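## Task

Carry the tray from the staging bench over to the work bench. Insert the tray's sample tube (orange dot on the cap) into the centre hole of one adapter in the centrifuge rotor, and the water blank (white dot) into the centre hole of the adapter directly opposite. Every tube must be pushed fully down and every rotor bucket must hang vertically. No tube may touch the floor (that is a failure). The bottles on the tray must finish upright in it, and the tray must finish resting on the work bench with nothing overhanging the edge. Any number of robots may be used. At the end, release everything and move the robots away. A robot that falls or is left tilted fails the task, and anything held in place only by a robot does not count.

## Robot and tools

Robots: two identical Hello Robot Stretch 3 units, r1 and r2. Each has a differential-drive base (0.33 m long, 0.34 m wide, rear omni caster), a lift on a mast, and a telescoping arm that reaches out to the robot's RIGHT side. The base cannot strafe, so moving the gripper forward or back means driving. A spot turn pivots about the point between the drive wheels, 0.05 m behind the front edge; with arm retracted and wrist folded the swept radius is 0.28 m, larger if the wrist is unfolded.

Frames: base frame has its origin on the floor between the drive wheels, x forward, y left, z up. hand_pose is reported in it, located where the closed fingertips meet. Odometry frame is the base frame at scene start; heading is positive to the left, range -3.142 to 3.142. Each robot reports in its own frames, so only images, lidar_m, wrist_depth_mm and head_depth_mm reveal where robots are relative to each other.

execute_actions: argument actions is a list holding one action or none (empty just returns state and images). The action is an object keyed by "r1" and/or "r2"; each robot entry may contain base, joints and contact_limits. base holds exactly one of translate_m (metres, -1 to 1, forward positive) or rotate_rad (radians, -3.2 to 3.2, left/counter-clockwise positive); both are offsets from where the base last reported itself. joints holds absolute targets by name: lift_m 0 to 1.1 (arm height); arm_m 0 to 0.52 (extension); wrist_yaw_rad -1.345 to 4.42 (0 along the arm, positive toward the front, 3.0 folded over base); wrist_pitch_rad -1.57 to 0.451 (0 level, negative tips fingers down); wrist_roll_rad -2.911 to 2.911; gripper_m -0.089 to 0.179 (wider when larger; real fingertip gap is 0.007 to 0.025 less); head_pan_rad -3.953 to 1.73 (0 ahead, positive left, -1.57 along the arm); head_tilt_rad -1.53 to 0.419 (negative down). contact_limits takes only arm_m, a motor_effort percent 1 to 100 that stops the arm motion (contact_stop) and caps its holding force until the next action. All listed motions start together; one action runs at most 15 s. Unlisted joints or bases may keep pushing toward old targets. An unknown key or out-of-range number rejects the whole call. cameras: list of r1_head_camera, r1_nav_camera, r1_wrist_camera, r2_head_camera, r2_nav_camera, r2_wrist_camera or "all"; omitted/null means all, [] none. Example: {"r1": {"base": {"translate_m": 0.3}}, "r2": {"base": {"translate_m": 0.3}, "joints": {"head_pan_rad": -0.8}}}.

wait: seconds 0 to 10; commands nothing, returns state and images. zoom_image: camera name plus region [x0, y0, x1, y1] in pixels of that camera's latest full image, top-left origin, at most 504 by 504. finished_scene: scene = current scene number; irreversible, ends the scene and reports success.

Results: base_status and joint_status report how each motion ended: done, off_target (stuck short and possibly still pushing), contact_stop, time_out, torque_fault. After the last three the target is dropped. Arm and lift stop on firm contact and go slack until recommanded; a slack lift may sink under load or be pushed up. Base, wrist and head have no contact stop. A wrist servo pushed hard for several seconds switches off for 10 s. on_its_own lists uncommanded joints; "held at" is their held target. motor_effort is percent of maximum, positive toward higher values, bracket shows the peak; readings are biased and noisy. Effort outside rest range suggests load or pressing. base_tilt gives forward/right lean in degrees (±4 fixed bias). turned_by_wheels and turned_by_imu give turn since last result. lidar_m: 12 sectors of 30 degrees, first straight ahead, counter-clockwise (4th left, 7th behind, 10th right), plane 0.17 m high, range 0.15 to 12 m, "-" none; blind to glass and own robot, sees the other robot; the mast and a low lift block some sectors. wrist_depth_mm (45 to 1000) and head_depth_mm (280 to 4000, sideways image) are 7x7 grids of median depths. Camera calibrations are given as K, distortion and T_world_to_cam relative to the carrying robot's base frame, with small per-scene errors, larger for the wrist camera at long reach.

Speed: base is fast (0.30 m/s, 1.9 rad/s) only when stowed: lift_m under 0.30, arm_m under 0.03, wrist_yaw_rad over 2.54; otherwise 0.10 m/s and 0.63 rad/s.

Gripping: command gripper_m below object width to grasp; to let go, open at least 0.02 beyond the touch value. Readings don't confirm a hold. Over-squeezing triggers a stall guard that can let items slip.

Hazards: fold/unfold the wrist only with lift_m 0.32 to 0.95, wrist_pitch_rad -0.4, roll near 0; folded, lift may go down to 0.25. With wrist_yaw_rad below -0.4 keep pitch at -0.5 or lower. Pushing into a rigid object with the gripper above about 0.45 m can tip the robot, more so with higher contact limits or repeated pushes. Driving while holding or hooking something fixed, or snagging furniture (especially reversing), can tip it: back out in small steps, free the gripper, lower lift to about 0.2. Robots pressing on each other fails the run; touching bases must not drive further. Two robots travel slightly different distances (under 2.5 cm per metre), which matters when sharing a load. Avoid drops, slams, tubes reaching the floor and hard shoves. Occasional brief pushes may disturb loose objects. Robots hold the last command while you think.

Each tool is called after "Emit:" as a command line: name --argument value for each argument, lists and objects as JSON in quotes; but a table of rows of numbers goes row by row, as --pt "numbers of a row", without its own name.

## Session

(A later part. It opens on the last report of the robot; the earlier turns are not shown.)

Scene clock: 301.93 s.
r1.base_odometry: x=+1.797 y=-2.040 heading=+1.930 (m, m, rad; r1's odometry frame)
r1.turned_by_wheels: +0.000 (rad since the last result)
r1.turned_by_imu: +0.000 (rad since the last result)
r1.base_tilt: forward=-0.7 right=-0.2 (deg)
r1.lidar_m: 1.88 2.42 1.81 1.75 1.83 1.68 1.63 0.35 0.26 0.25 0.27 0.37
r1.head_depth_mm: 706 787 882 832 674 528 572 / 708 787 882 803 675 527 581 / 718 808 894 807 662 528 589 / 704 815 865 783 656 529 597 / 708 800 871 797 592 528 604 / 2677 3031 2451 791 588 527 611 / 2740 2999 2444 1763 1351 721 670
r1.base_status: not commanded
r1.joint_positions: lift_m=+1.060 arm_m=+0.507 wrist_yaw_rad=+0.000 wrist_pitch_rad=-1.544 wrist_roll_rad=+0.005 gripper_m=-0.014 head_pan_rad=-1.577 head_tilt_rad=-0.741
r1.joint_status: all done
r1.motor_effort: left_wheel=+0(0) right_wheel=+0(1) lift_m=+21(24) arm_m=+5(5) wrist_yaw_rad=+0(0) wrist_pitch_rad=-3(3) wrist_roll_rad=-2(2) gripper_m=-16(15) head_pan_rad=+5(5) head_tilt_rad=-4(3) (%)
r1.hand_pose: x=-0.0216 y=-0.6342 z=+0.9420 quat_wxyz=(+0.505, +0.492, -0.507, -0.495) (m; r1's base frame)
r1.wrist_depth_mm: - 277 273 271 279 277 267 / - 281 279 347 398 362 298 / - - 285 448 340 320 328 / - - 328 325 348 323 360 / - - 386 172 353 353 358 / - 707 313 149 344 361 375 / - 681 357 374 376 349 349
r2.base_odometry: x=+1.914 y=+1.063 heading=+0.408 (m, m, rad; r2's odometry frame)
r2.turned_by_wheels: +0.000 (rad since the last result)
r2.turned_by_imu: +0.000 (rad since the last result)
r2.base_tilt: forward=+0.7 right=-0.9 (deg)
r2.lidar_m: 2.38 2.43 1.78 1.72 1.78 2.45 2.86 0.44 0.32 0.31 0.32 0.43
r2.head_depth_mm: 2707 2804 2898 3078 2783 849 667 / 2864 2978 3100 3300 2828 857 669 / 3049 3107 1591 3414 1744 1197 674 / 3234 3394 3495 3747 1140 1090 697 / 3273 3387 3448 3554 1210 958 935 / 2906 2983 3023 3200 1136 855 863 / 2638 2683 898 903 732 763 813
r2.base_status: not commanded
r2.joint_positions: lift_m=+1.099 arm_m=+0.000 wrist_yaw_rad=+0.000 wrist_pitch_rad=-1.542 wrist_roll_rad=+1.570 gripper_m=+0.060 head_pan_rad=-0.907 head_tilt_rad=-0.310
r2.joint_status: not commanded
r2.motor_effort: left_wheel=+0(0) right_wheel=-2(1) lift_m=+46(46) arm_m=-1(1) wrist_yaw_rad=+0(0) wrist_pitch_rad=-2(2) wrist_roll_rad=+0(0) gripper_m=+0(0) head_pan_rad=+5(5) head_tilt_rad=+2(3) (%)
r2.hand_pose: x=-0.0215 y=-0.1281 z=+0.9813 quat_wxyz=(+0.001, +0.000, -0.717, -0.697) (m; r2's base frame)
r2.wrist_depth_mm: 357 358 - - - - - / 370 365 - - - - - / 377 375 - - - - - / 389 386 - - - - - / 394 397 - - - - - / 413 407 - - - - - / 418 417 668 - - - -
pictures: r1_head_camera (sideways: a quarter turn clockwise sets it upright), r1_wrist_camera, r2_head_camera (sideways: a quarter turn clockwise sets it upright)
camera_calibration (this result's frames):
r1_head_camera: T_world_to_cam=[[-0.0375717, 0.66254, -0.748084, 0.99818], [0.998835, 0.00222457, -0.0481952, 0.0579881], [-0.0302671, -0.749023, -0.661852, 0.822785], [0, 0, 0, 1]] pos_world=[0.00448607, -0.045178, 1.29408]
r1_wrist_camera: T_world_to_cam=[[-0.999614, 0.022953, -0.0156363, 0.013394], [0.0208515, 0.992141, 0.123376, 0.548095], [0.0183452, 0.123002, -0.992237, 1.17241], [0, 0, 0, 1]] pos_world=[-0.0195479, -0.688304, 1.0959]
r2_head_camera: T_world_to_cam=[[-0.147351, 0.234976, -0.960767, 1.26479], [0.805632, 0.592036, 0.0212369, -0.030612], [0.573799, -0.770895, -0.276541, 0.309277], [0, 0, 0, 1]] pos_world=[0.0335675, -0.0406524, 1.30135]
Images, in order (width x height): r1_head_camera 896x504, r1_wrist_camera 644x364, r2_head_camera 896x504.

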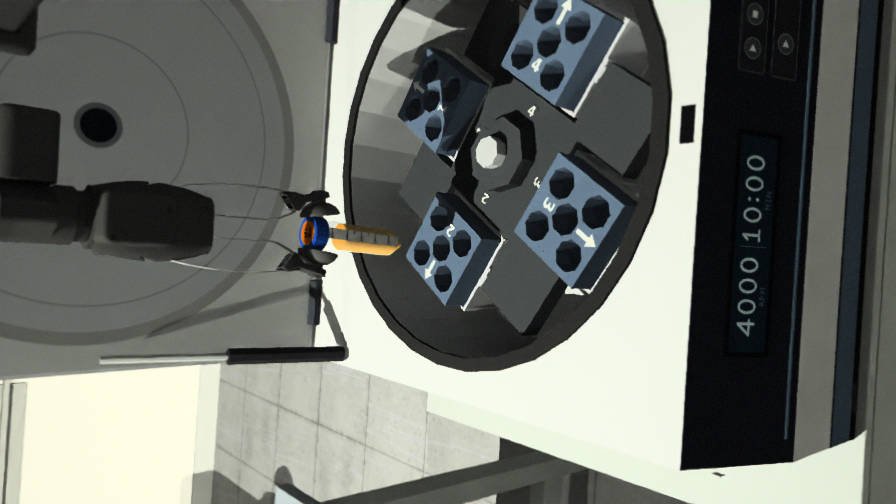

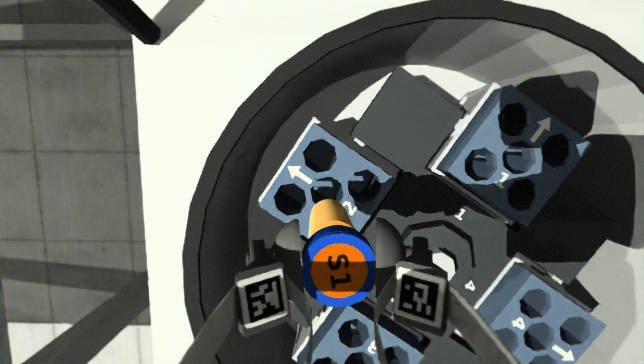

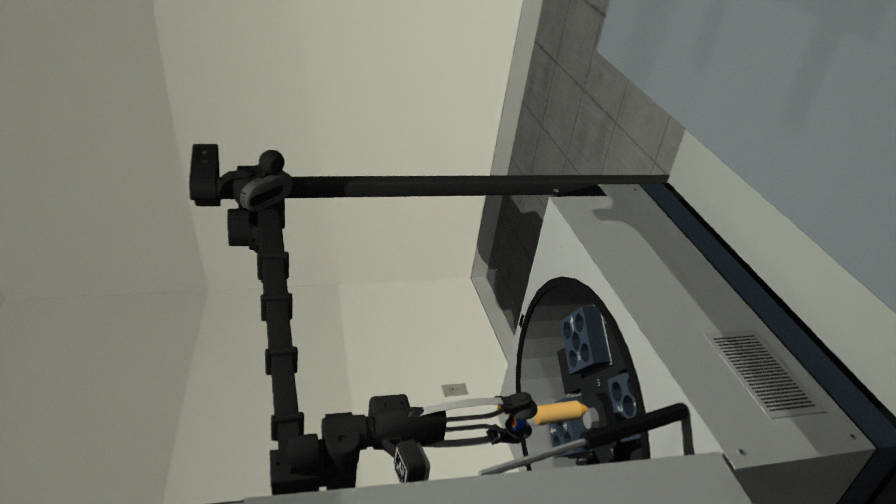

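Emit:
execute_actions --actions '[{"r1":{"joints":{"lift_m":1.035}}}]' --cameras '["r1_head_camera","r2_head_camera","r1_wrist_camera"]'

Emit:
zoom_image --camera "r1_head_camera" --region '[280,170,520,320]'

Emit:
zoom_image --camera "r2_head_camera" --region '[470,330,670,470]'

Scene clock: 304.73 s.
r1.base_odometry: x=+1.797 y=-2.040 heading=+1.930 (m, m, rad; r1's odometry frame)
r1.turned_by_wheels: +0.000 (rad since the last result)
r1.turned_by_imu: +0.000 (rad since the last result)
r1.base_tilt: forward=-0.7 right=-0.3 (deg)
r1.lidar_m: 1.88 2.42 1.81 1.75 1.83 1.68 1.63 0.35 0.26 0.26 0.27 0.37
r1.head_depth_mm: - 787 880 831 675 528 573 / 707 791 882 801 675 527 581 / - 800 898 808 662 528 589 / 703 813 867 781 658 530 597 / 707 802 869 799 593 527 603 / 2660 3003 2461 790 590 527 612 / 2757 3043 2423 1756 1348 724 668
r1.base_status: not commanded
r1.joint_positions: lift_m=+1.035 arm_m=+0.507 wrist_yaw_rad=+0.000 wrist_pitch_rad=-1.544 wrist_roll_rad=+0.005 gripper_m=-0.014 head_pan_rad=-1.577 head_tilt_rad=-0.741
r1.joint_status: all done
r1.motor_effort: left_wheel=+1(1) right_wheel=-1(1) lift_m=+21(21) arm_m=+5(4) wrist_yaw_rad=+1(1) wrist_pitch_rad=-3(3) wrist_roll_rad=-2(2) gripper_m=-16(16) head_pan_rad=+5(5) head_tilt_rad=-3(4) (%)
r1.hand_pose: x=-0.0216 y=-0.6342 z=+0.9170 quat_wxyz=(+0.505, +0.492, -0.507, -0.495) (m; r1's base frame)
r1.wrist_depth_mm: - 252 254 249 278 275 244 / - 259 254 350 385 354 294 / - 261 262 435 317 305 315 / - 268 321 301 331 308 330 / - 277 344 172 329 331 330 / - 281 310 150 297 338 351 / - 288 357 349 348 322 326
r2.base_odometry: x=+1.914 y=+1.063 heading=+0.408 (m, m, rad; r2's odometry frame)
r2.turned_by_wheels: +0.000 (rad since the last result)
r2.turned_by_imu: +0.000 (rad since the last result)
r2.base_tilt: forward=+0.6 right=-0.9 (deg)
r2.lidar_m: 2.38 2.44 1.78 1.72 1.79 2.44 2.86 0.44 0.32 0.31 0.32 0.43
r2.head_depth_mm: 2717 2847 2958 3072 2757 850 666 / 2863 3007 3174 3270 2816 855 669 / 3026 3138 1583 3375 1749 1195 672 / 3204 3405 3529 3729 1140 1084 693 / 3182 3329 3386 3592 1209 956 938 / 2899 2967 3010 3155 1129 856 864 / 2612 2709 903 897 731 766 813
r2.base_status: not commanded
r2.joint_positions: lift_m=+1.099 arm_m=+0.000 wrist_yaw_rad=+0.000 wrist_pitch_rad=-1.542 wrist_roll_rad=+1.570 gripper_m=+0.060 head_pan_rad=-0.907 head_tilt_rad=-0.310
r2.joint_status: not commanded
r2.motor_effort: left_wheel=+0(0) right_wheel=-1(1) lift_m=+47(47) arm_m=-1(1) wrist_yaw_rad=+0(0) wrist_pitch_rad=-2(2) wrist_roll_rad=+0(0) gripper_m=+1(0) head_pan_rad=+5(6) head_tilt_rad=+3(3) (%)
r2.hand_pose: x=-0.0215 y=-0.1281 z=+0.9813 quat_wxyz=(+0.001, +0.000, -0.717, -0.697) (m; r2's base frame)
r2.wrist_depth_mm: 359 358 - - - - - / 373 368 - - - - - / 379 373 - - - - - / 389 387 - - - - - / 397 395 - - - - - / 409 407 - - - - - / 420 422 670 - - - -
pictures: r1_head_camera (sideways: a quarter turn clockwise sets it upright), r1_wrist_camera, r2_head_camera (sideways: a quarter turn clockwise sets it upright)
camera_calibration (this result's frames):
r1_head_camera: T_world_to_cam=[[-0.0375718, 0.66254, -0.748084, 0.99818], [0.998835, 0.00222469, -0.0481952, 0.0579881], [-0.030267, -0.749023, -0.661852, 0.822785], [0, 0, 0, 1]] pos_world=[0.00448608, -0.045178, 1.29408]
r1_wrist_camera: T_world_to_cam=[[-0.999614, 0.0229531, -0.0156363, 0.0130033], [0.0208516, 0.992141, 0.123375, 0.551179], [0.0183452, 0.123002, -0.992237, 1.14762], [0, 0, 0, 1]] pos_world=[-0.0195479, -0.688304, 1.07091]
r2_head_camera: T_world_to_cam=[[-0.147351, 0.234976, -0.960767, 1.26479], [0.805632, 0.592036, 0.0212369, -0.030612], [0.573799, -0.770895, -0.276541, 0.309277], [0, 0, 0, 1]] pos_world=[0.0335675, -0.0406524, 1.30135]
Images, in order (width x height): r1_head_camera 896x504, r1_wrist_camera 644x364, r2_head_camera 896x504.

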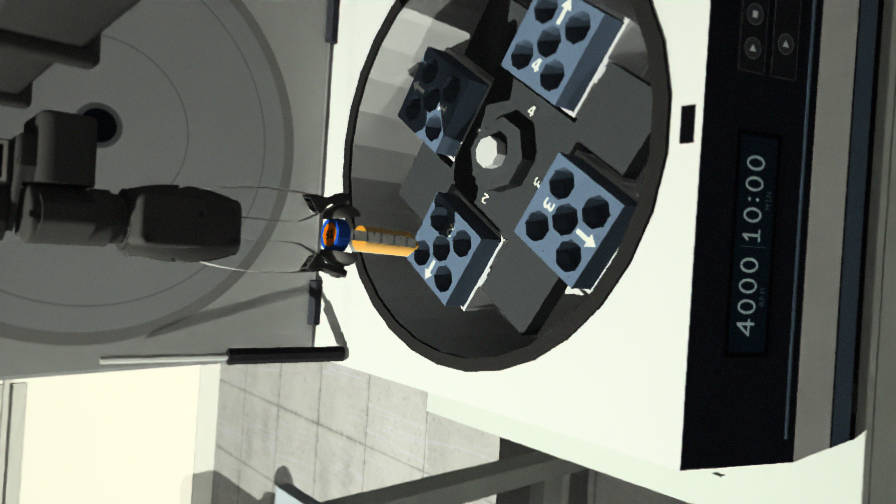

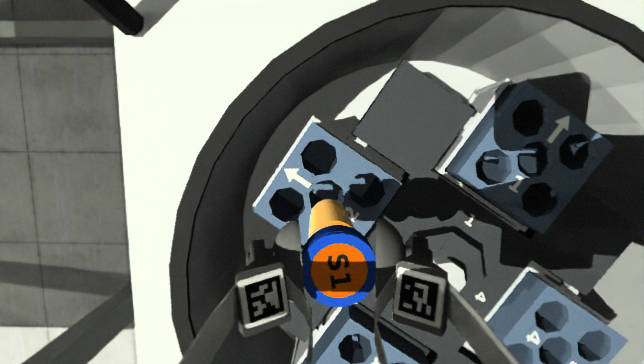

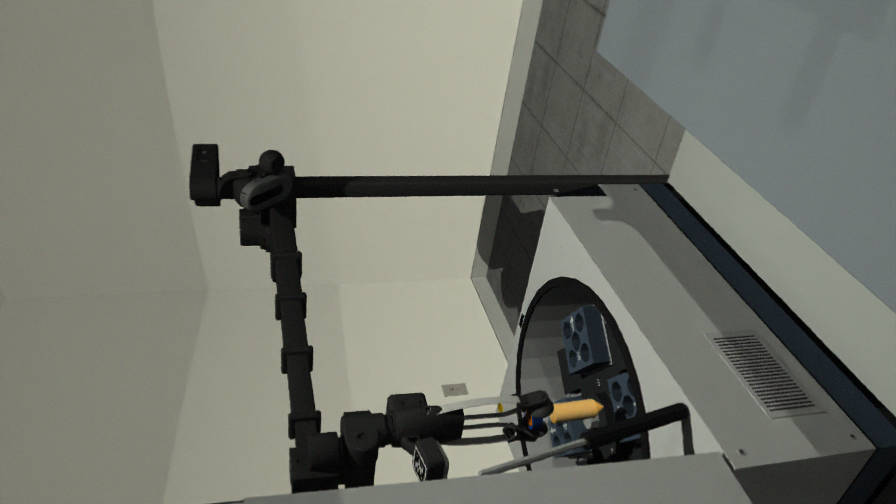

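Region (280, 170, 520, 320) of r1_head_camera's 896x504 image, scaled by 2.100, with more detail than that image has; it fills the top 315 rows of this view, and the rest is white.

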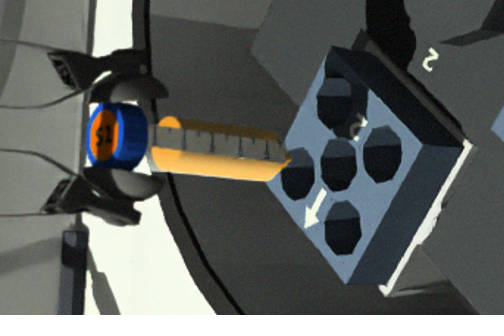

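Region (470, 330, 670, 470) of r2_head_camera's 896x504 image, scaled by 2.520, with more detail than that image has; it fills the top 353 rows of this view, and the rest is white.

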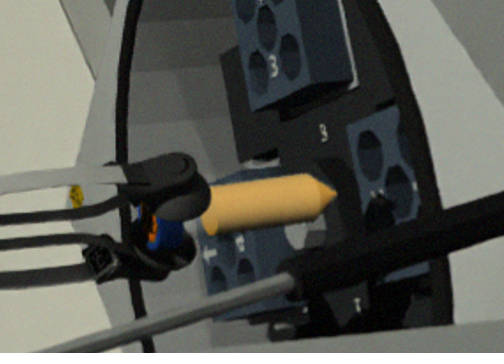

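Emit:
execute_actions --actions '[{"r1":{"base":{"translate_m":-0.004},"joints":{"lift_m":1.012}}}]' --cameras '["r1_head_camera","r2_head_camera","r1_wrist_camera"]'

Emit:
zoom_image --camera "r1_head_camera" --region '[320,170,520,320]'

Emit:
zoom_image --camera "r2_head_camera" --region '[520,350,670,450]'

Scene clock: 307.37 s.
r1.base_odometry: x=+1.798 y=-2.044 heading=+1.930 (m, m, rad; r1's odometry frame)
r1.turned_by_wheels: +0.000 (rad since the last result)
r1.turned_by_imu: +0.000 (rad since the last result)
r1.base_tilt: forward=-0.8 right=-0.3 (deg)
r1.lidar_m: 1.88 2.41 1.82 1.75 1.84 1.67 1.63 0.35 0.26 0.25 0.27 0.37
r1.head_depth_mm: - 804 884 827 675 527 572 / 710 790 881 803 671 527 581 / - 792 894 825 662 528 588 / 702 799 885 780 656 529 595 / 706 799 867 795 593 528 604 / 2660 2967 2460 763 590 527 613 / 2724 3003 2445 1812 1359 542 668
r1.base_status: done
r1.joint_positions: lift_m=+1.012 arm_m=+0.507 wrist_yaw_rad=+0.000 wrist_pitch_rad=-1.544 wrist_roll_rad=+0.005 gripper_m=-0.014 head_pan_rad=-1.577 head_tilt_rad=-0.741
r1.joint_status: all done
r1.motor_effort: left_wheel=+0(3) right_wheel=-1(5) lift_m=+21(18) arm_m=+5(5) wrist_yaw_rad=+0(0) wrist_pitch_rad=-2(3) wrist_roll_rad=-2(2) gripper_m=-16(15) head_pan_rad=+5(4) head_tilt_rad=-3(3) (%)
r1.hand_pose: x=-0.0216 y=-0.6342 z=+0.8940 quat_wxyz=(+0.505, +0.492, -0.507, -0.495) (m; r1's base frame)
r1.wrist_depth_mm: - 230 231 227 282 274 236 / - 236 232 359 293 329 286 / - 239 256 365 295 284 271 / - 243 313 279 303 287 286 / - 253 345 172 305 306 303 / - 254 320 150 293 311 310 / - 259 363 322 321 295 305
r2.base_odometry: x=+1.914 y=+1.063 heading=+0.408 (m, m, rad; r2's odometry frame)
r2.turned_by_wheels: +0.000 (rad since the last result)
r2.turned_by_imu: +0.000 (rad since the last result)
r2.base_tilt: forward=+0.7 right=-0.8 (deg)
r2.lidar_m: 2.38 2.43 1.78 1.72 1.78 2.45 2.87 0.44 0.32 0.31 0.32 0.43
r2.head_depth_mm: 2737 2827 2948 3099 2817 849 664 / 2896 2989 3163 3267 2855 852 669 / 3022 3090 1587 3356 1742 1195 671 / 3173 3373 3535 3766 1136 1089 696 / 3231 3330 3410 3605 1208 957 933 / 2921 2976 3074 3135 1075 854 866 / 2624 2692 914 914 732 764 815
r2.base_status: not commanded
r2.joint_positions: lift_m=+1.099 arm_m=+0.000 wrist_yaw_rad=+0.000 wrist_pitch_rad=-1.542 wrist_roll_rad=+1.570 gripper_m=+0.060 head_pan_rad=-0.907 head_tilt_rad=-0.310
r2.joint_status: not commanded
r2.motor_effort: left_wheel=+0(0) right_wheel=-1(1) lift_m=+47(46) arm_m=-2(1) wrist_yaw_rad=-1(0) wrist_pitch_rad=-2(2) wrist_roll_rad=+0(0) gripper_m=+0(1) head_pan_rad=+5(5) head_tilt_rad=+3(3) (%)
r2.hand_pose: x=-0.0215 y=-0.1281 z=+0.9813 quat_wxyz=(+0.001, +0.000, -0.717, -0.697) (m; r2's base frame)
r2.wrist_depth_mm: 357 357 - - - - - / 368 368 - - - - - / 377 375 - - - - - / 390 387 - - - - - / 400 399 - - - - - / 406 408 - - - - - / 421 422 668 - - - -
pictures: r1_head_camera (sideways: a quarter turn clockwise sets it upright), r1_wrist_camera, r2_head_camera (sideways: a quarter turn clockwise sets it upright)
camera_calibration (this result's frames):
r1_head_camera: T_world_to_cam=[[-0.0375718, 0.66254, -0.748084, 0.99818], [0.998835, 0.0022247, -0.0481952, 0.0579881], [-0.030267, -0.749023, -0.661852, 0.822786], [0, 0, 0, 1]] pos_world=[0.00448608, -0.045178, 1.29408]
r1_wrist_camera: T_world_to_cam=[[-0.999614, 0.0229531, -0.0156363, 0.0126437], [0.0208517, 0.992141, 0.123376, 0.554016], [0.0183452, 0.123002, -0.992237, 1.12479], [0, 0, 0, 1]] pos_world=[-0.0195479, -0.688304, 1.04791]
r2_head_camera: T_world_to_cam=[[-0.147351, 0.234976, -0.960767, 1.26479], [0.805632, 0.592036, 0.0212369, -0.030612], [0.573799, -0.770895, -0.276541, 0.309277], [0, 0, 0, 1]] pos_world=[0.0335675, -0.0406524, 1.30135]
Images, in order (width x height): r1_head_camera 896x504, r1_wrist_camera 644x364, r2_head_camera 896x504.

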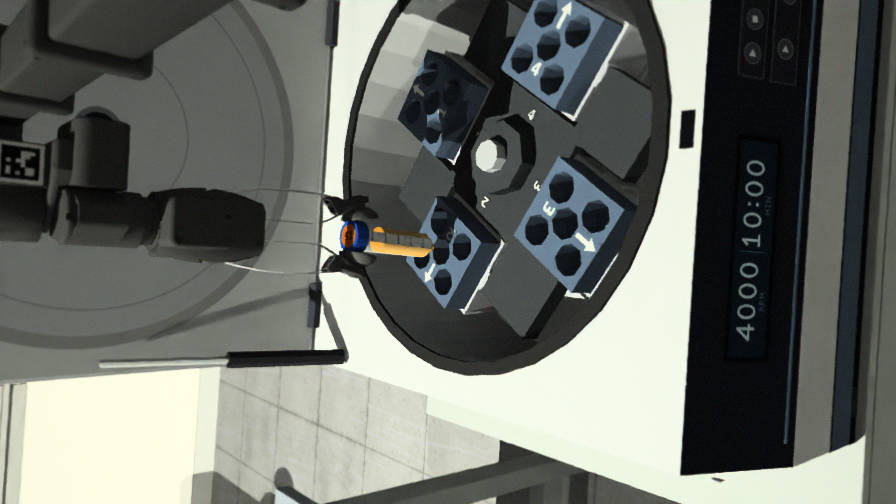

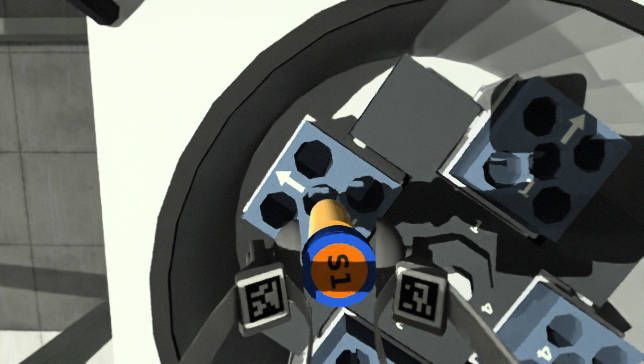

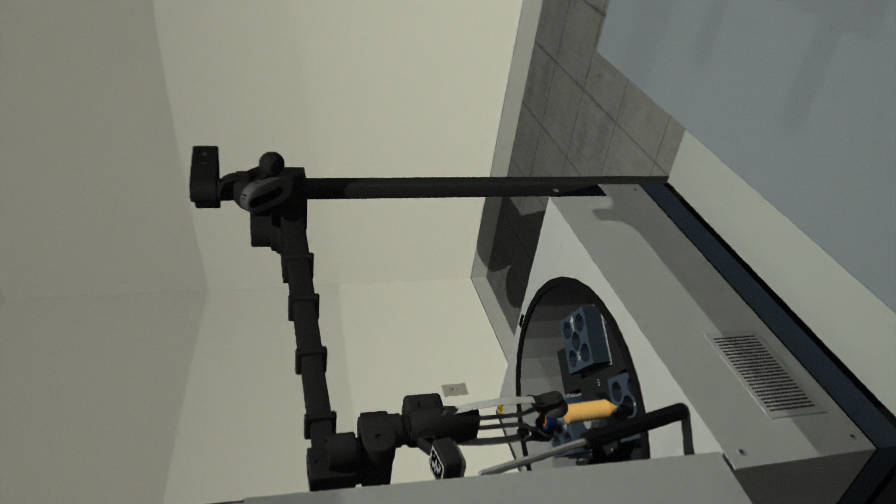

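Region (320, 170, 520, 320) of r1_head_camera's 896x504 image, scaled by 2.520, with more detail than that image has; it fills the top 378 rows of this view, and the rest is white.

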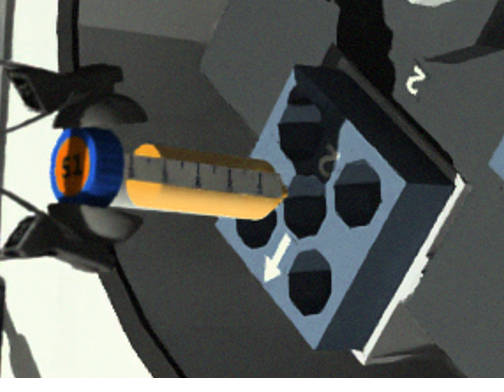

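Region (520, 350, 670, 450) of r2_head_camera's 896x504 image, scaled by 3.360, with more detail than that image has.

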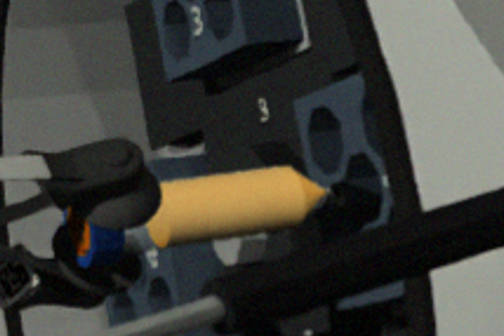

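Emit:
execute_actions --actions '[{"r1":{"base":{"translate_m":0.004},"joints":{"arm_m":0.512,"lift_m":0.995}}}]' --cameras '["r1_head_camera","r2_head_camera","r1_wrist_camera"]'

Emit:
zoom_image --camera "r1_head_camera" --region '[320,170,520,320]'

Scene clock: 309.67 s.
r1.base_odometry: x=+1.797 y=-2.040 heading=+1.930 (m, m, rad; r1's odometry frame)
r1.turned_by_wheels: +0.000 (rad since the last result)
r1.turned_by_imu: +0.000 (rad since the last result)
r1.base_tilt: forward=-0.7 right=-0.2 (deg)
r1.lidar_m: 1.88 2.42 1.81 1.76 1.84 1.67 1.63 0.35 0.26 0.25 0.27 0.37
r1.head_depth_mm: 666 - 879 833 674 527 574 / - 792 882 803 676 526 580 / - 802 899 808 661 529 588 / 705 790 886 773 657 530 596 / 707 802 868 799 590 527 603 / 2672 2998 2472 791 591 528 612 / 2722 3028 2427 1764 1349 722 667
r1.base_status: done
r1.joint_positions: lift_m=+0.995 arm_m=+0.512 wrist_yaw_rad=+0.000 wrist_pitch_rad=-1.545 wrist_roll_rad=+0.005 gripper_m=-0.014 head_pan_rad=-1.577 head_tilt_rad=-0.741
r1.joint_status: all done
r1.motor_effort: left_wheel=+0(3) right_wheel=-1(2) lift_m=+21(22) arm_m=+4(5) wrist_yaw_rad=+0(0) wrist_pitch_rad=-3(3) wrist_roll_rad=-2(2) gripper_m=-16(17) head_pan_rad=+5(5) head_tilt_rad=-4(4) (%)
r1.hand_pose: x=-0.0216 y=-0.6392 z=+0.8770 quat_wxyz=(+0.505, +0.492, -0.507, -0.495) (m; r1's base frame)
r1.wrist_depth_mm: 836 213 214 210 259 266 228 / - 218 215 324 277 343 276 / - 224 232 395 280 275 251 / - 226 296 261 288 266 261 / - 233 312 171 291 294 290 / - 234 310 150 272 295 293 / - 242 334 308 304 299 280
r2.base_odometry: x=+1.914 y=+1.063 heading=+0.408 (m, m, rad; r2's odometry frame)
r2.turned_by_wheels: +0.000 (rad since the last result)
r2.turned_by_imu: +0.000 (rad since the last result)
r2.base_tilt: forward=+0.7 right=-0.8 (deg)
r2.lidar_m: 2.38 2.43 1.78 1.72 1.79 2.45 2.86 0.44 0.32 0.31 0.32 0.43
r2.head_depth_mm: 2708 2818 2898 3098 2805 850 667 / 2886 2986 3146 3307 2817 855 668 / 3061 3153 1582 3371 1744 1191 673 / 3188 3363 3546 3670 1134 1090 697 / 3299 3329 3392 3605 1209 956 935 / 2920 2963 3037 3099 1077 854 863 / 2649 2688 932 909 732 764 815
r2.base_status: not commanded
r2.joint_positions: lift_m=+1.099 arm_m=+0.000 wrist_yaw_rad=+0.000 wrist_pitch_rad=-1.542 wrist_roll_rad=+1.570 gripper_m=+0.060 head_pan_rad=-0.907 head_tilt_rad=-0.310
r2.joint_status: not commanded
r2.motor_effort: left_wheel=+0(0) right_wheel=-1(1) lift_m=+46(47) arm_m=-1(1) wrist_yaw_rad=+0(1) wrist_pitch_rad=-2(2) wrist_roll_rad=+0(0) gripper_m=+0(0) head_pan_rad=+5(5) head_tilt_rad=+3(3) (%)
r2.hand_pose: x=-0.0215 y=-0.1281 z=+0.9813 quat_wxyz=(+0.001, +0.000, -0.717, -0.697) (m; r2's base frame)
r2.wrist_depth_mm: 356 359 - - - - - / 367 366 - - - - - / 378 375 - - - - - / 389 386 - - - - - / 400 397 - - - - - / 408 406 - - - - - / 424 417 671 - - - -
pictures: r1_head_camera (sideways: a quarter turn clockwise sets it upright), r1_wrist_camera, r2_head_camera (sideways: a quarter turn clockwise sets it upright)
camera_calibration (this result's frames):
r1_head_camera: T_world_to_cam=[[-0.0375718, 0.66254, -0.748084, 0.99818], [0.998835, 0.00222469, -0.0481952, 0.0579881], [-0.030267, -0.749023, -0.661852, 0.822785], [0, 0, 0, 1]] pos_world=[0.00448608, -0.045178, 1.29408]
r1_wrist_camera: T_world_to_cam=[[-0.999614, 0.0229555, -0.0156327, 0.01249], [0.0208516, 0.992122, 0.123529, 0.560882], [0.0183452, 0.123155, -0.992218, 1.10862], [0, 0, 0, 1]] pos_world=[-0.0195479, -0.693282, 1.0309]
r2_head_camera: T_world_to_cam=[[-0.147351, 0.234976, -0.960767, 1.26479], [0.805632, 0.592036, 0.0212369, -0.030612], [0.573799, -0.770895, -0.276541, 0.309277], [0, 0, 0, 1]] pos_world=[0.0335675, -0.0406524, 1.30135]
Images, in order (width x height): r1_head_camera 896x504, r1_wrist_camera 644x364, r2_head_camera 896x504.

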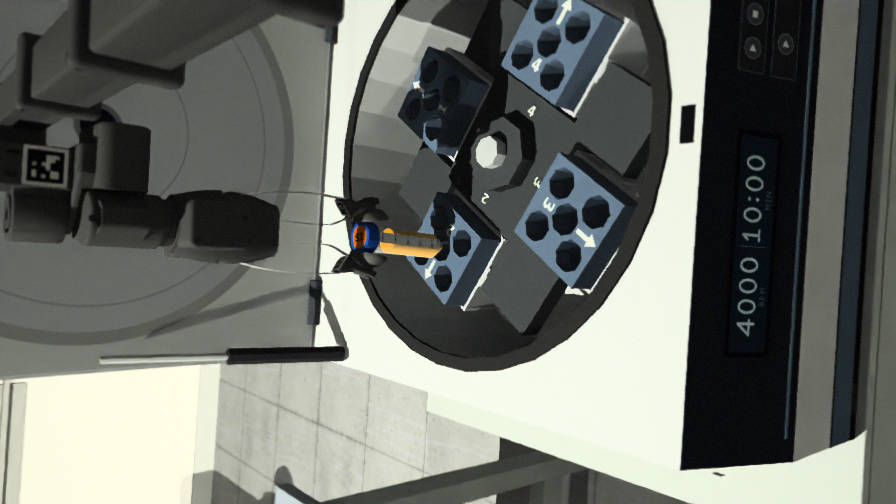

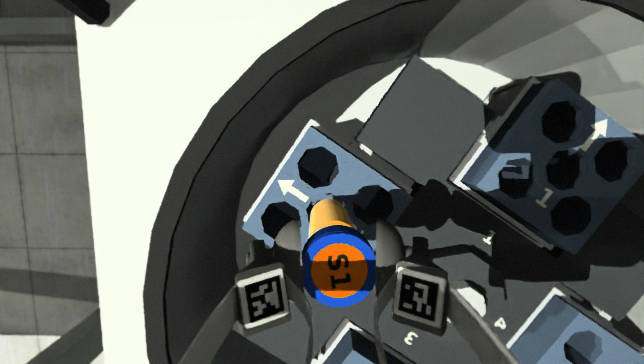

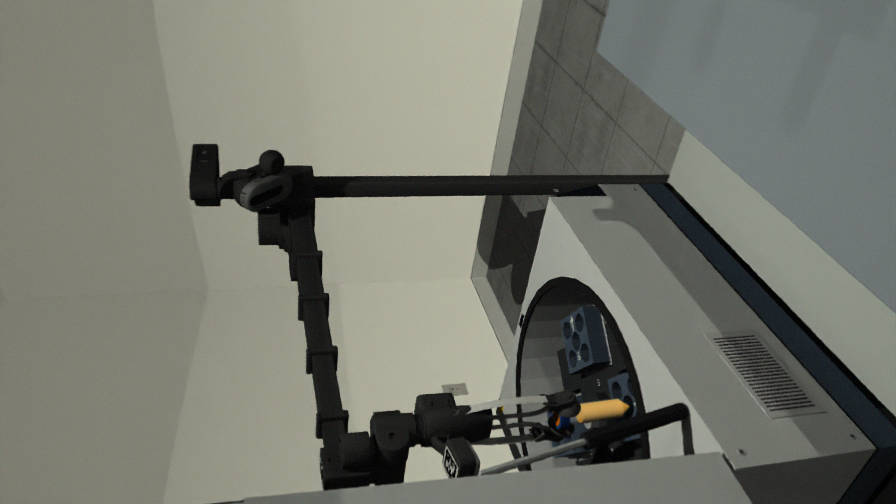

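Region (320, 170, 520, 320) of r1_head_camera's 896x504 image, scaled by 2.520, with more detail than that image has; it fills the top 378 rows of this view, and the rest is white.

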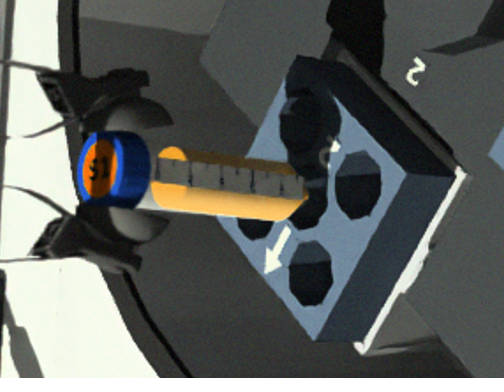

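Aligned; continue down.

Emit:
execute_actions --actions '[{"r1":{"joints":{"lift_m":0.96}}}]' --cameras '["r1_head_camera","r1_wrist_camera"]'

Emit:
execute_actions --actions '[{"r1":{"joints":{"lift_m":0.935}}}]' --cameras '["r1_head_camera","r1_wrist_camera"]'

Scene clock: 311.97 s.
r1.base_odometry: x=+1.797 y=-2.040 heading=+1.930 (m, m, rad; r1's odometry frame)
r1.turned_by_wheels: +0.000 (rad since the last result)
r1.turned_by_imu: +0.000 (rad since the last result)
r1.base_tilt: forward=-0.8 right=-0.2 (deg)
r1.lidar_m: 1.88 2.42 1.80 1.75 1.84 1.67 1.63 0.35 0.26 0.25 0.27 0.37
r1.head_depth_mm: 689 - - 824 675 528 574 / 676 805 884 803 674 526 581 / 674 823 896 810 663 528 588 / 693 790 887 775 658 529 596 / 705 800 868 798 592 527 605 / 2669 3029 2459 791 590 528 611 / 2733 3010 2417 1758 1352 721 670
r1.base_status: not commanded
r1.joint_positions: lift_m=+0.960 arm_m=+0.512 wrist_yaw_rad=+0.000 wrist_pitch_rad=-1.545 wrist_roll_rad=+0.005 gripper_m=-0.014 head_pan_rad=-1.577 head_tilt_rad=-0.741
r1.joint_status: all done
r1.motor_effort: left_wheel=+0(0) right_wheel=-1(1) lift_m=+21(20) arm_m=+5(5) wrist_yaw_rad=+0(0) wrist_pitch_rad=-3(3) wrist_roll_rad=-2(2) gripper_m=-16(16) head_pan_rad=+5(5) head_tilt_rad=-2(4) (%)
r1.hand_pose: x=-0.0216 y=-0.6392 z=+0.8421 quat_wxyz=(+0.505, +0.492, -0.507, -0.495) (m; r1's base frame)
r1.wrist_depth_mm: 180 180 178 180 254 266 231 / 185 184 182 319 242 320 251 / 189 186 231 357 247 242 218 / 194 191 293 227 254 247 222 / - 196 295 183 253 257 229 / - 201 309 150 - 248 256 / - 206 272 270 264 255 262
r2.base_odometry: x=+1.914 y=+1.063 heading=+0.408 (m, m, rad; r2's odometry frame)
r2.turned_by_wheels: +0.000 (rad since the last result)
r2.turned_by_imu: +0.000 (rad since the last result)
r2.base_tilt: forward=+0.7 right=-0.8 (deg)
r2.lidar_m: 2.38 2.44 1.79 1.72 1.79 2.45 2.86 0.44 0.32 0.31 0.32 0.43
r2.head_depth_mm: 2725 2839 2939 3093 2813 853 665 / 2842 2985 3124 3299 2800 858 668 / 3039 3104 1575 3412 1733 1192 671 / 3203 3418 3509 3789 1138 1086 697 / 3216 3324 3404 3618 1201 956 936 / 2921 2964 2996 3129 1031 858 862 / 2610 2711 2696 912 733 767 811
r2.base_status: not commanded
r2.joint_positions: lift_m=+1.099 arm_m=+0.000 wrist_yaw_rad=+0.000 wrist_pitch_rad=-1.542 wrist_roll_rad=+1.570 gripper_m=+0.060 head_pan_rad=-0.907 head_tilt_rad=-0.310
r2.joint_status: not commanded
r2.motor_effort: left_wheel=+0(0) right_wheel=-1(1) lift_m=+46(47) arm_m=-1(1) wrist_yaw_rad=+0(1) wrist_pitch_rad=-2(2) wrist_roll_rad=+0(0) gripper_m=+1(0) head_pan_rad=+5(5) head_tilt_rad=+3(3) (%)
r2.hand_pose: x=-0.0215 y=-0.1281 z=+0.9813 quat_wxyz=(+0.001, +0.000, -0.717, -0.697) (m; r2's base frame)
r2.wrist_depth_mm: 359 356 - - - - - / 368 367 - - - - - / 377 376 - - - - - / 387 385 - - - - - / 398 397 - - - - - / 412 406 - - - - - / 423 419 671 - - - -
pictures: r1_head_camera (sideways: a quarter turn clockwise sets it upright), r1_wrist_camera
camera_calibration (this result's frames):
r1_head_camera: T_world_to_cam=[[-0.0375718, 0.66254, -0.748084, 0.99818], [0.998835, 0.00222469, -0.0481952, 0.0579881], [-0.030267, -0.749023, -0.661852, 0.822785], [0, 0, 0, 1]] pos_world=[0.00448608, -0.045178, 1.29408]
r1_wrist_camera: T_world_to_cam=[[-0.999614, 0.0229547, -0.015632, 0.0119417], [0.0208503, 0.992118, 0.123562, 0.565166], [0.0183451, 0.123188, -0.992214, 1.07392], [0, 0, 0, 1]] pos_world=[-0.0195479, -0.69328, 0.995909]
Images, in order (width x height): r1_head_camera 896x504, r1_wrist_camera 644x364.

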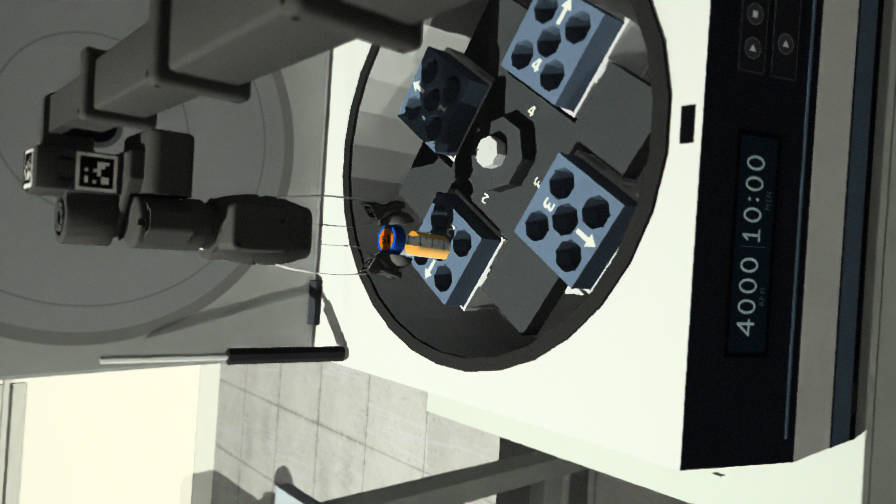

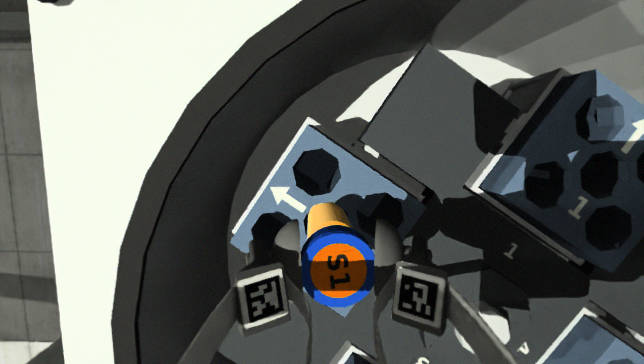

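Scene clock: 312.97 s.
r1.base_odometry: x=+1.797 y=-2.040 heading=+1.930 (m, m, rad; r1's odometry frame)
r1.turned_by_wheels: +0.000 (rad since the last result)
r1.turned_by_imu: +0.000 (rad since the last result)
r1.base_tilt: forward=-0.7 right=-0.3 (deg)
r1.lidar_m: 1.88 2.41 1.81 1.76 1.84 1.68 1.63 0.35 0.26 0.26 0.27 0.37
r1.head_depth_mm: 693 757 - 790 671 527 572 / 685 - 892 802 672 527 580 / 679 827 897 805 663 529 589 / 703 798 879 777 660 530 597 / 708 801 867 799 591 528 604 / 2648 3044 2443 790 590 527 612 / 2725 3021 2432 1762 1344 722 670
r1.base_status: not commanded
r1.joint_positions: lift_m=+0.935 arm_m=+0.512 wrist_yaw_rad=+0.000 wrist_pitch_rad=-1.545 wrist_roll_rad=+0.005 gripper_m=-0.014 head_pan_rad=-1.577 head_tilt_rad=-0.741
r1.joint_status: all done
r1.motor_effort: left_wheel=+0(0) right_wheel=+0(1) lift_m=+21(21) arm_m=+5(5) wrist_yaw_rad=+0(1) wrist_pitch_rad=-3(3) wrist_roll_rad=-2(2) gripper_m=-16(16) head_pan_rad=+5(5) head_tilt_rad=-4(4) (%)
r1.hand_pose: x=-0.0216 y=-0.6391 z=+0.8171 quat_wxyz=(+0.505, +0.492, -0.507, -0.495) (m; r1's base frame)
r1.wrist_depth_mm: 156 157 154 180 245 265 228 / 160 160 158 320 218 219 219 / 165 162 231 335 221 221 195 / 167 165 271 200 225 224 209 / 171 173 264 172 230 230 201 / 175 194 310 150 228 232 234 / 178 203 245 242 241 217 239
r2.base_odometry: x=+1.914 y=+1.063 heading=+0.408 (m, m, rad; r2's odometry frame)
r2.turned_by_wheels: +0.000 (rad since the last result)
r2.turned_by_imu: +0.000 (rad since the last result)
r2.base_tilt: forward=+0.6 right=-0.7 (deg)
r2.lidar_m: 2.37 2.44 1.78 1.72 1.79 2.45 2.86 0.44 0.32 0.31 0.32 0.43
r2.head_depth_mm: 2694 2807 2968 3094 2773 853 666 / 2866 3004 3135 3300 2826 855 669 / 3066 3079 1575 3383 1748 1192 673 / 3234 3373 3550 3755 1137 1092 695 / 3229 3350 3431 3605 1206 952 935 / 2902 2988 2994 3145 1029 857 860 / 2620 2690 2732 905 732 761 813
r2.base_status: not commanded
r2.joint_positions: lift_m=+1.099 arm_m=+0.000 wrist_yaw_rad=+0.000 wrist_pitch_rad=-1.542 wrist_roll_rad=+1.570 gripper_m=+0.060 head_pan_rad=-0.907 head_tilt_rad=-0.310
r2.joint_status: not commanded
r2.motor_effort: left_wheel=+0(0) right_wheel=-1(1) lift_m=+46(47) arm_m=-1(1) wrist_yaw_rad=+0(0) wrist_pitch_rad=-2(2) wrist_roll_rad=+0(0) gripper_m=-1(0) head_pan_rad=+5(6) head_tilt_rad=+3(3) (%)
r2.hand_pose: x=-0.0215 y=-0.1281 z=+0.9813 quat_wxyz=(+0.001, +0.000, -0.717, -0.697) (m; r2's base frame)
r2.wrist_depth_mm: 362 356 - - - - - / 371 364 - - - - - / 379 374 - - - - - / 387 384 - - - - - / 397 393 - - - - - / 413 404 - - - - - / 426 417 673 - - - -
pictures: r1_head_camera (sideways: a quarter turn clockwise sets it upright), r1_wrist_camera
camera_calibration (this result's frames):
r1_head_camera: T_world_to_cam=[[-0.037572, 0.66254, -0.748084, 0.99818], [0.998835, 0.00222506, -0.0481952, 0.0579881], [-0.0302667, -0.749023, -0.661852, 0.822786], [0, 0, 0, 1]] pos_world=[0.0044861, -0.045178, 1.29408]
r1_wrist_camera: T_world_to_cam=[[-0.999614, 0.0229585, -0.0156293, 0.0115505], [0.0208523, 0.992103, 0.123679, 0.568121], [0.0183453, 0.123305, -0.992199, 1.04917], [0, 0, 0, 1]] pos_world=[-0.019548, -0.693268, 0.970904]
Images, in order (width x height): r1_head_camera 896x504, r1_wrist_camera 644x364.

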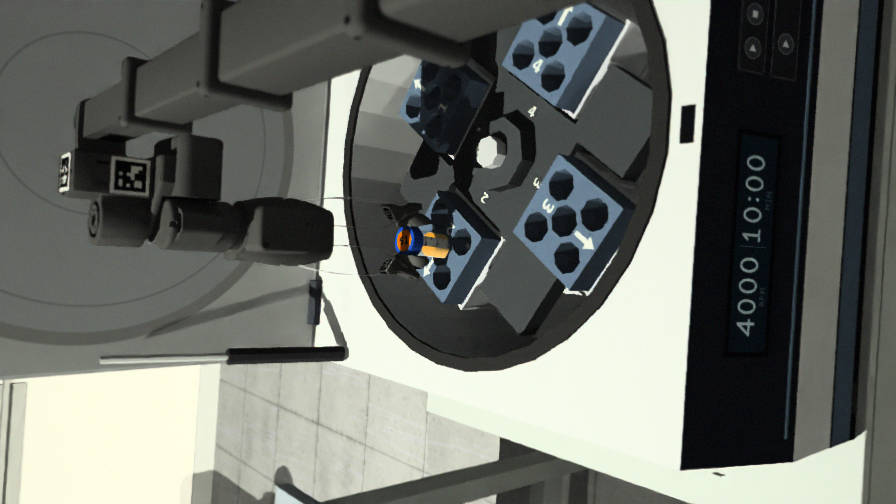

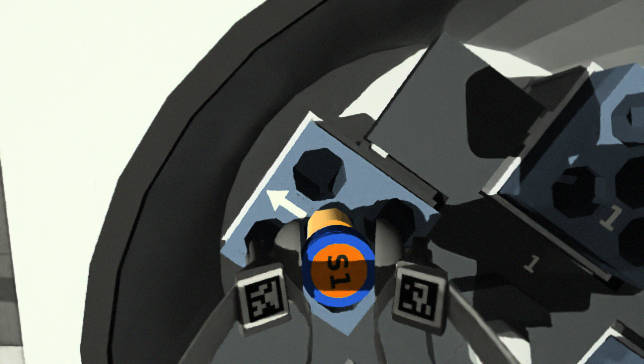

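Emit:
execute_actions --actions '[{"r1":{"joints":{"lift_m":0.918}}}]' --cameras '[]'

Emit:
execute_actions --actions '[{"r1":{"joints":{"gripper_m":0.06}}}]' --cameras '[]'

Emit:
execute_actions --actions '[{"r1":{"joints":{"lift_m":0.99}}}]' --cameras '["r1_head_camera","r1_wrist_camera"]'

Emit:
zoom_image --camera "r1_head_camera" --region '[340,170,540,320]'

Scene clock: 315.23 s.
r1.base_odometry: x=+1.797 y=-2.040 heading=+1.930 (m, m, rad; r1's odometry frame)
r1.turned_by_wheels: +0.000 (rad since the last result)
r1.turned_by_imu: +0.000 (rad since the last result)
r1.base_tilt: forward=-0.7 right=-0.3 (deg)
r1.lidar_m: 1.88 2.41 1.80 1.75 1.84 1.68 1.63 0.35 0.26 0.26 0.27 0.37
r1.head_depth_mm: 693 772 - - 660 528 574 / 688 - 891 801 673 527 581 / 689 - 896 816 663 528 587 / 703 799 867 777 658 529 597 / 707 798 870 798 592 527 604 / 2663 3011 2462 790 590 528 611 / 2716 3003 2429 1769 1347 721 669
r1.base_status: not commanded
r1.joint_positions: lift_m=+0.918 arm_m=+0.512 wrist_yaw_rad=+0.000 wrist_pitch_rad=-1.545 wrist_roll_rad=+0.005 gripper_m=-0.014 head_pan_rad=-1.577 head_tilt_rad=-0.741
r1.joint_status: all done
r1.motor_effort: left_wheel=+0(1) right_wheel=-1(1) lift_m=+22(21) arm_m=+5(5) wrist_yaw_rad=+0(0) wrist_pitch_rad=-2(3) wrist_roll_rad=-2(2) gripper_m=-17(16) head_pan_rad=+5(5) head_tilt_rad=-3(4) (%)
r1.hand_pose: x=-0.0216 y=-0.6391 z=+0.8001 quat_wxyz=(+0.505, +0.492, -0.507, -0.495) (m; r1's base frame)
r1.wrist_depth_mm: 140 140 137 181 241 251 229 / 143 142 157 312 202 199 206 / 146 144 231 215 205 203 180 / 150 149 268 187 208 207 182 / 153 175 243 183 209 212 185 / 155 193 313 149 - 216 217 / 156 203 226 224 221 198 219
r2.base_odometry: x=+1.914 y=+1.063 heading=+0.408 (m, m, rad; r2's odometry frame)
r2.turned_by_wheels: +0.000 (rad since the last result)
r2.turned_by_imu: +0.000 (rad since the last result)
r2.base_tilt: forward=+0.8 right=-0.8 (deg)
r2.lidar_m: 2.37 2.43 1.79 1.72 1.79 2.45 2.87 0.44 0.32 0.31 0.32 0.43
r2.head_depth_mm: 2708 2807 2947 3133 2781 850 667 / 2859 2984 3157 3237 2851 855 669 / 3026 3064 1572 3417 1744 1193 672 / 3256 3412 3489 3752 1139 1091 697 / 3207 3287 3401 3595 1200 953 933 / 2911 2946 3056 3163 1041 855 861 / 2652 2711 2770 921 730 766 814
r2.base_status: not commanded
r2.joint_positions: lift_m=+1.099 arm_m=+0.000 wrist_yaw_rad=+0.000 wrist_pitch_rad=-1.542 wrist_roll_rad=+1.570 gripper_m=+0.060 head_pan_rad=-0.907 head_tilt_rad=-0.310
r2.joint_status: not commanded
r2.motor_effort: left_wheel=+0(0) right_wheel=-1(2) lift_m=+46(46) arm_m=-1(1) wrist_yaw_rad=+0(0) wrist_pitch_rad=-2(2) wrist_roll_rad=+0(0) gripper_m=+0(0) head_pan_rad=+5(5) head_tilt_rad=+2(3) (%)
r2.hand_pose: x=-0.0215 y=-0.1281 z=+0.9813 quat_wxyz=(+0.001, +0.000, -0.717, -0.697) (m; r2's base frame)
r2.wrist_depth_mm: 357 356 - - - - - / 367 367 - - - - - / 376 374 - - - - - / 386 388 - - - - - / 397 395 - - - - - / 408 406 - - - - - / 415 420 668 - - - -
pictures: none
No camera images: the call's "cameras" was empty. Leave "cameras" out to get every camera's image.

Scene clock: 316.47 s.
r1.base_odometry: x=+1.797 y=-2.040 heading=+1.930 (m, m, rad; r1's odometry frame)
r1.turned_by_wheels: +0.000 (rad since the last result)
r1.turned_by_imu: +0.000 (rad since the last result)
r1.base_tilt: forward=-0.8 right=-0.2 (deg)
r1.lidar_m: 1.89 2.42 1.80 1.75 1.83 1.68 1.63 0.35 0.26 0.26 0.27 0.37
r1.head_depth_mm: 695 773 - - 659 527 572 / 688 - 892 801 673 526 580 / 688 - 898 815 661 529 589 / 703 798 873 779 659 528 596 / 707 800 870 799 592 527 605 / 2637 3024 2461 789 589 528 611 / 2719 3032 2414 1760 1351 723 669
r1.base_status: not commanded
r1.joint_positions: lift_m=+0.918 arm_m=+0.512 wrist_yaw_rad=+0.000 wrist_pitch_rad=-1.545 wrist_roll_rad=+0.005 gripper_m=+0.060 head_pan_rad=-1.577 head_tilt_rad=-0.741
r1.joint_status: all done
r1.motor_effort: left_wheel=+1(1) right_wheel=-1(1) lift_m=+21(21) arm_m=+6(5) wrist_yaw_rad=+0(1) wrist_pitch_rad=-3(3) wrist_roll_rad=-2(2) gripper_m=+1(79) head_pan_rad=+5(4) head_tilt_rad=-3(3) (%)
r1.hand_pose: x=-0.0216 y=-0.6391 z=+0.8001 quat_wxyz=(+0.505, +0.492, -0.507, -0.495) (m; r1's base frame)
r1.wrist_depth_mm: 141 140 137 179 241 251 231 / 144 142 157 310 201 200 208 / 146 146 230 214 206 204 181 / 149 148 268 185 208 209 182 / 152 174 258 169 198 212 184 / 154 193 280 160 191 216 217 / 156 190 225 225 222 199 220
r2.base_odometry: x=+1.914 y=+1.063 heading=+0.408 (m, m, rad; r2's odometry frame)
r2.turned_by_wheels: +0.000 (rad since the last result)
r2.turned_by_imu: +0.000 (rad since the last result)
r2.base_tilt: forward=+0.8 right=-0.8 (deg)
r2.lidar_m: 2.38 2.43 1.79 1.72 1.79 2.45 2.87 0.44 0.32 0.31 0.32 0.43
r2.head_depth_mm: 2715 2823 2954 3074 2810 849 665 / 2880 2983 3129 3237 2827 855 667 / 3024 3151 1574 3373 1746 1194 672 / 3268 3440 3551 3731 1137 1091 696 / 3241 3381 3377 3570 1203 955 935 / 2875 2972 3024 3172 1125 855 862 / 2624 2690 2748 919 734 762 814
r2.base_status: not commanded
r2.joint_positions: lift_m=+1.099 arm_m=+0.000 wrist_yaw_rad=+0.000 wrist_pitch_rad=-1.542 wrist_roll_rad=+1.570 gripper_m=+0.060 head_pan_rad=-0.907 head_tilt_rad=-0.310
r2.joint_status: not commanded
r2.motor_effort: left_wheel=+0(0) right_wheel=-1(2) lift_m=+46(47) arm_m=-2(1) wrist_yaw_rad=+1(0) wrist_pitch_rad=-2(2) wrist_roll_rad=+0(0) gripper_m=+1(1) head_pan_rad=+5(5) head_tilt_rad=+3(3) (%)
r2.hand_pose: x=-0.0215 y=-0.1281 z=+0.9813 quat_wxyz=(+0.001, +0.000, -0.717, -0.697) (m; r2's base frame)
r2.wrist_depth_mm: 358 356 - - - - - / 368 368 - - - - - / 377 376 - - - - - / 389 386 - - - - - / 399 397 - - - - - / 409 406 - - - - - / 421 422 671 - - - -
pictures: none
No camera images: the call's "cameras" was empty. Leave "cameras" out to get every camera's image.

Scene clock: 317.97 s.
r1.base_odometry: x=+1.797 y=-2.040 heading=+1.930 (m, m, rad; r1's odometry frame)
r1.turned_by_wheels: +0.000 (rad since the last result)
r1.turned_by_imu: +0.000 (rad since the last result)
r1.base_tilt: forward=-0.7 right=-0.3 (deg)
r1.lidar_m: 1.88 2.42 1.81 1.76 1.83 1.68 1.63 0.35 0.26 0.26 0.27 0.37
r1.head_depth_mm: 672 - 879 831 674 527 572 / - 802 883 802 672 527 581 / - 803 894 817 663 529 590 / 703 782 891 784 659 530 596 / 707 802 872 798 592 527 604 / 2708 3013 2457 789 590 528 613 / 2721 3017 2442 1765 1351 722 668
r1.base_status: not commanded
r1.joint_positions: lift_m=+0.990 arm_m=+0.512 wrist_yaw_rad=+0.000 wrist_pitch_rad=-1.545 wrist_roll_rad=+0.005 gripper_m=+0.060 head_pan_rad=-1.577 head_tilt_rad=-0.741
r1.joint_status: all done
r1.motor_effort: left_wheel=+0(0) right_wheel=-1(1) lift_m=+26(28) arm_m=+4(5) wrist_yaw_rad=+0(0) wrist_pitch_rad=-3(3) wrist_roll_rad=-2(2) gripper_m=+0(1) head_pan_rad=+5(5) head_tilt_rad=-3(4) (%)
r1.hand_pose: x=-0.0216 y=-0.6391 z=+0.8718 quat_wxyz=(+0.505, +0.492, -0.507, -0.495) (m; r1's base frame)
r1.wrist_depth_mm: 841 209 208 205 263 266 229 / - 212 209 325 271 332 280 / - 216 232 392 273 270 251 / - 220 294 254 279 265 255 / - 228 307 264 282 287 283 / - 231 285 294 294 289 292 / - 234 312 301 299 295 277
r2.base_odometry: x=+1.914 y=+1.063 heading=+0.408 (m, m, rad; r2's odometry frame)
r2.turned_by_wheels: +0.000 (rad since the last result)
r2.turned_by_imu: +0.000 (rad since the last result)
r2.base_tilt: forward=+0.7 right=-0.8 (deg)
r2.lidar_m: 2.37 2.43 1.78 1.72 1.79 2.46 2.87 0.44 0.32 0.31 0.32 0.43
r2.head_depth_mm: 2709 2815 2951 3078 2795 852 666 / 2855 3016 3160 3262 2789 857 667 / 3063 3076 1578 3347 1745 1196 671 / 3187 3426 3505 3772 1144 1082 695 / 3247 3365 3396 3618 1204 957 933 / 2872 2946 3023 3121 1129 857 861 / 2603 2697 929 910 732 763 814
r2.base_status: not commanded
r2.joint_positions: lift_m=+1.099 arm_m=+0.000 wrist_yaw_rad=+0.000 wrist_pitch_rad=-1.542 wrist_roll_rad=+1.570 gripper_m=+0.060 head_pan_rad=-0.907 head_tilt_rad=-0.310
r2.joint_status: not commanded
r2.motor_effort: left_wheel=+0(0) right_wheel=-1(1) lift_m=+46(46) arm_m=-1(2) wrist_yaw_rad=+0(0) wrist_pitch_rad=-2(2) wrist_roll_rad=+0(0) gripper_m=+0(0) head_pan_rad=+5(5) head_tilt_rad=+2(3) (%)
r2.hand_pose: x=-0.0215 y=-0.1281 z=+0.9813 quat_wxyz=(+0.001, +0.000, -0.717, -0.697) (m; r2's base frame)
r2.wrist_depth_mm: 358 357 - - - - - / 369 367 - - - - - / 377 378 - - - - - / 390 387 - - - - - / 400 398 - - - - - / 410 405 - - - - - / 424 421 675 - - - -
pictures: r1_head_camera (sideways: a quarter turn clockwise sets it upright), r1_wrist_camera
camera_calibration (this result's frames):
r1_head_camera: T_world_to_cam=[[-0.0375718, 0.66254, -0.748084, 0.99818], [0.998835, 0.00222482, -0.0481952, 0.0579881], [-0.0302669, -0.749023, -0.661852, 0.822786], [0, 0, 0, 1]] pos_world=[0.00448608, -0.045178, 1.29408]
r1_wrist_camera: T_world_to_cam=[[-0.999614, 0.0229575, -0.0156292, 0.0124052], [0.0208512, 0.992103, 0.123679, 0.561354], [0.0183452, 0.123305, -0.992199, 1.10347], [0, 0, 0, 1]] pos_world=[-0.0195479, -0.69327, 1.02563]
Images, in order (width x height): r1_head_camera 896x504, r1_wrist_camera 644x364.

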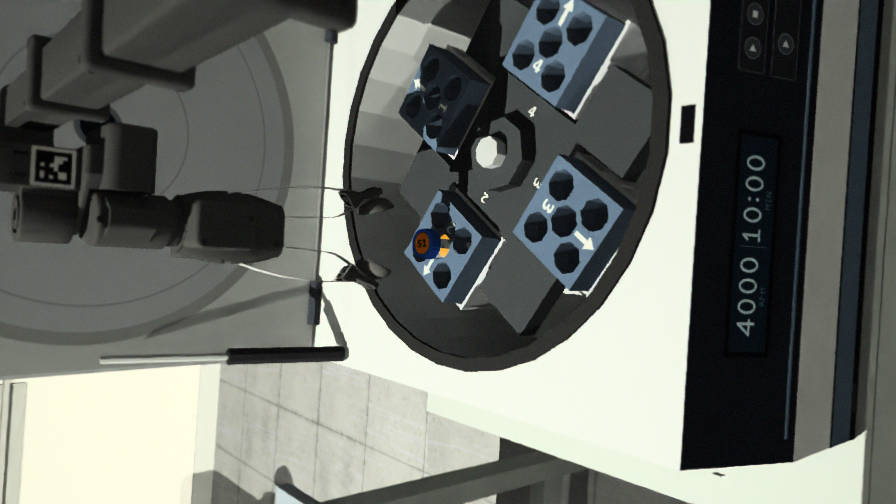

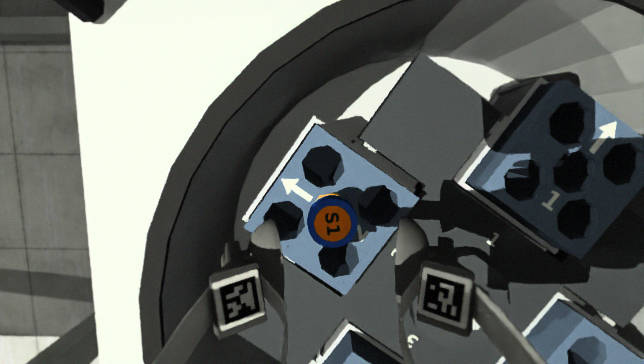

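Region (340, 170, 540, 320) of r1_head_camera's 896x504 image, scaled by 2.520, with more detail than that image has; it fills the top 378 rows of this view, and the rest is white.

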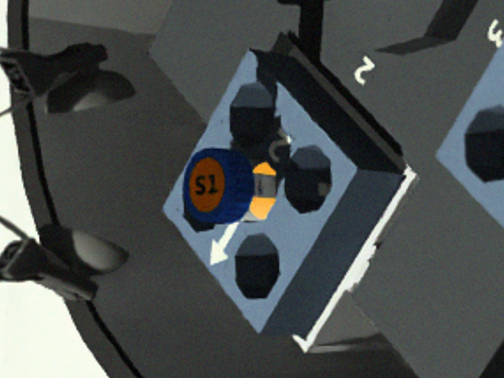

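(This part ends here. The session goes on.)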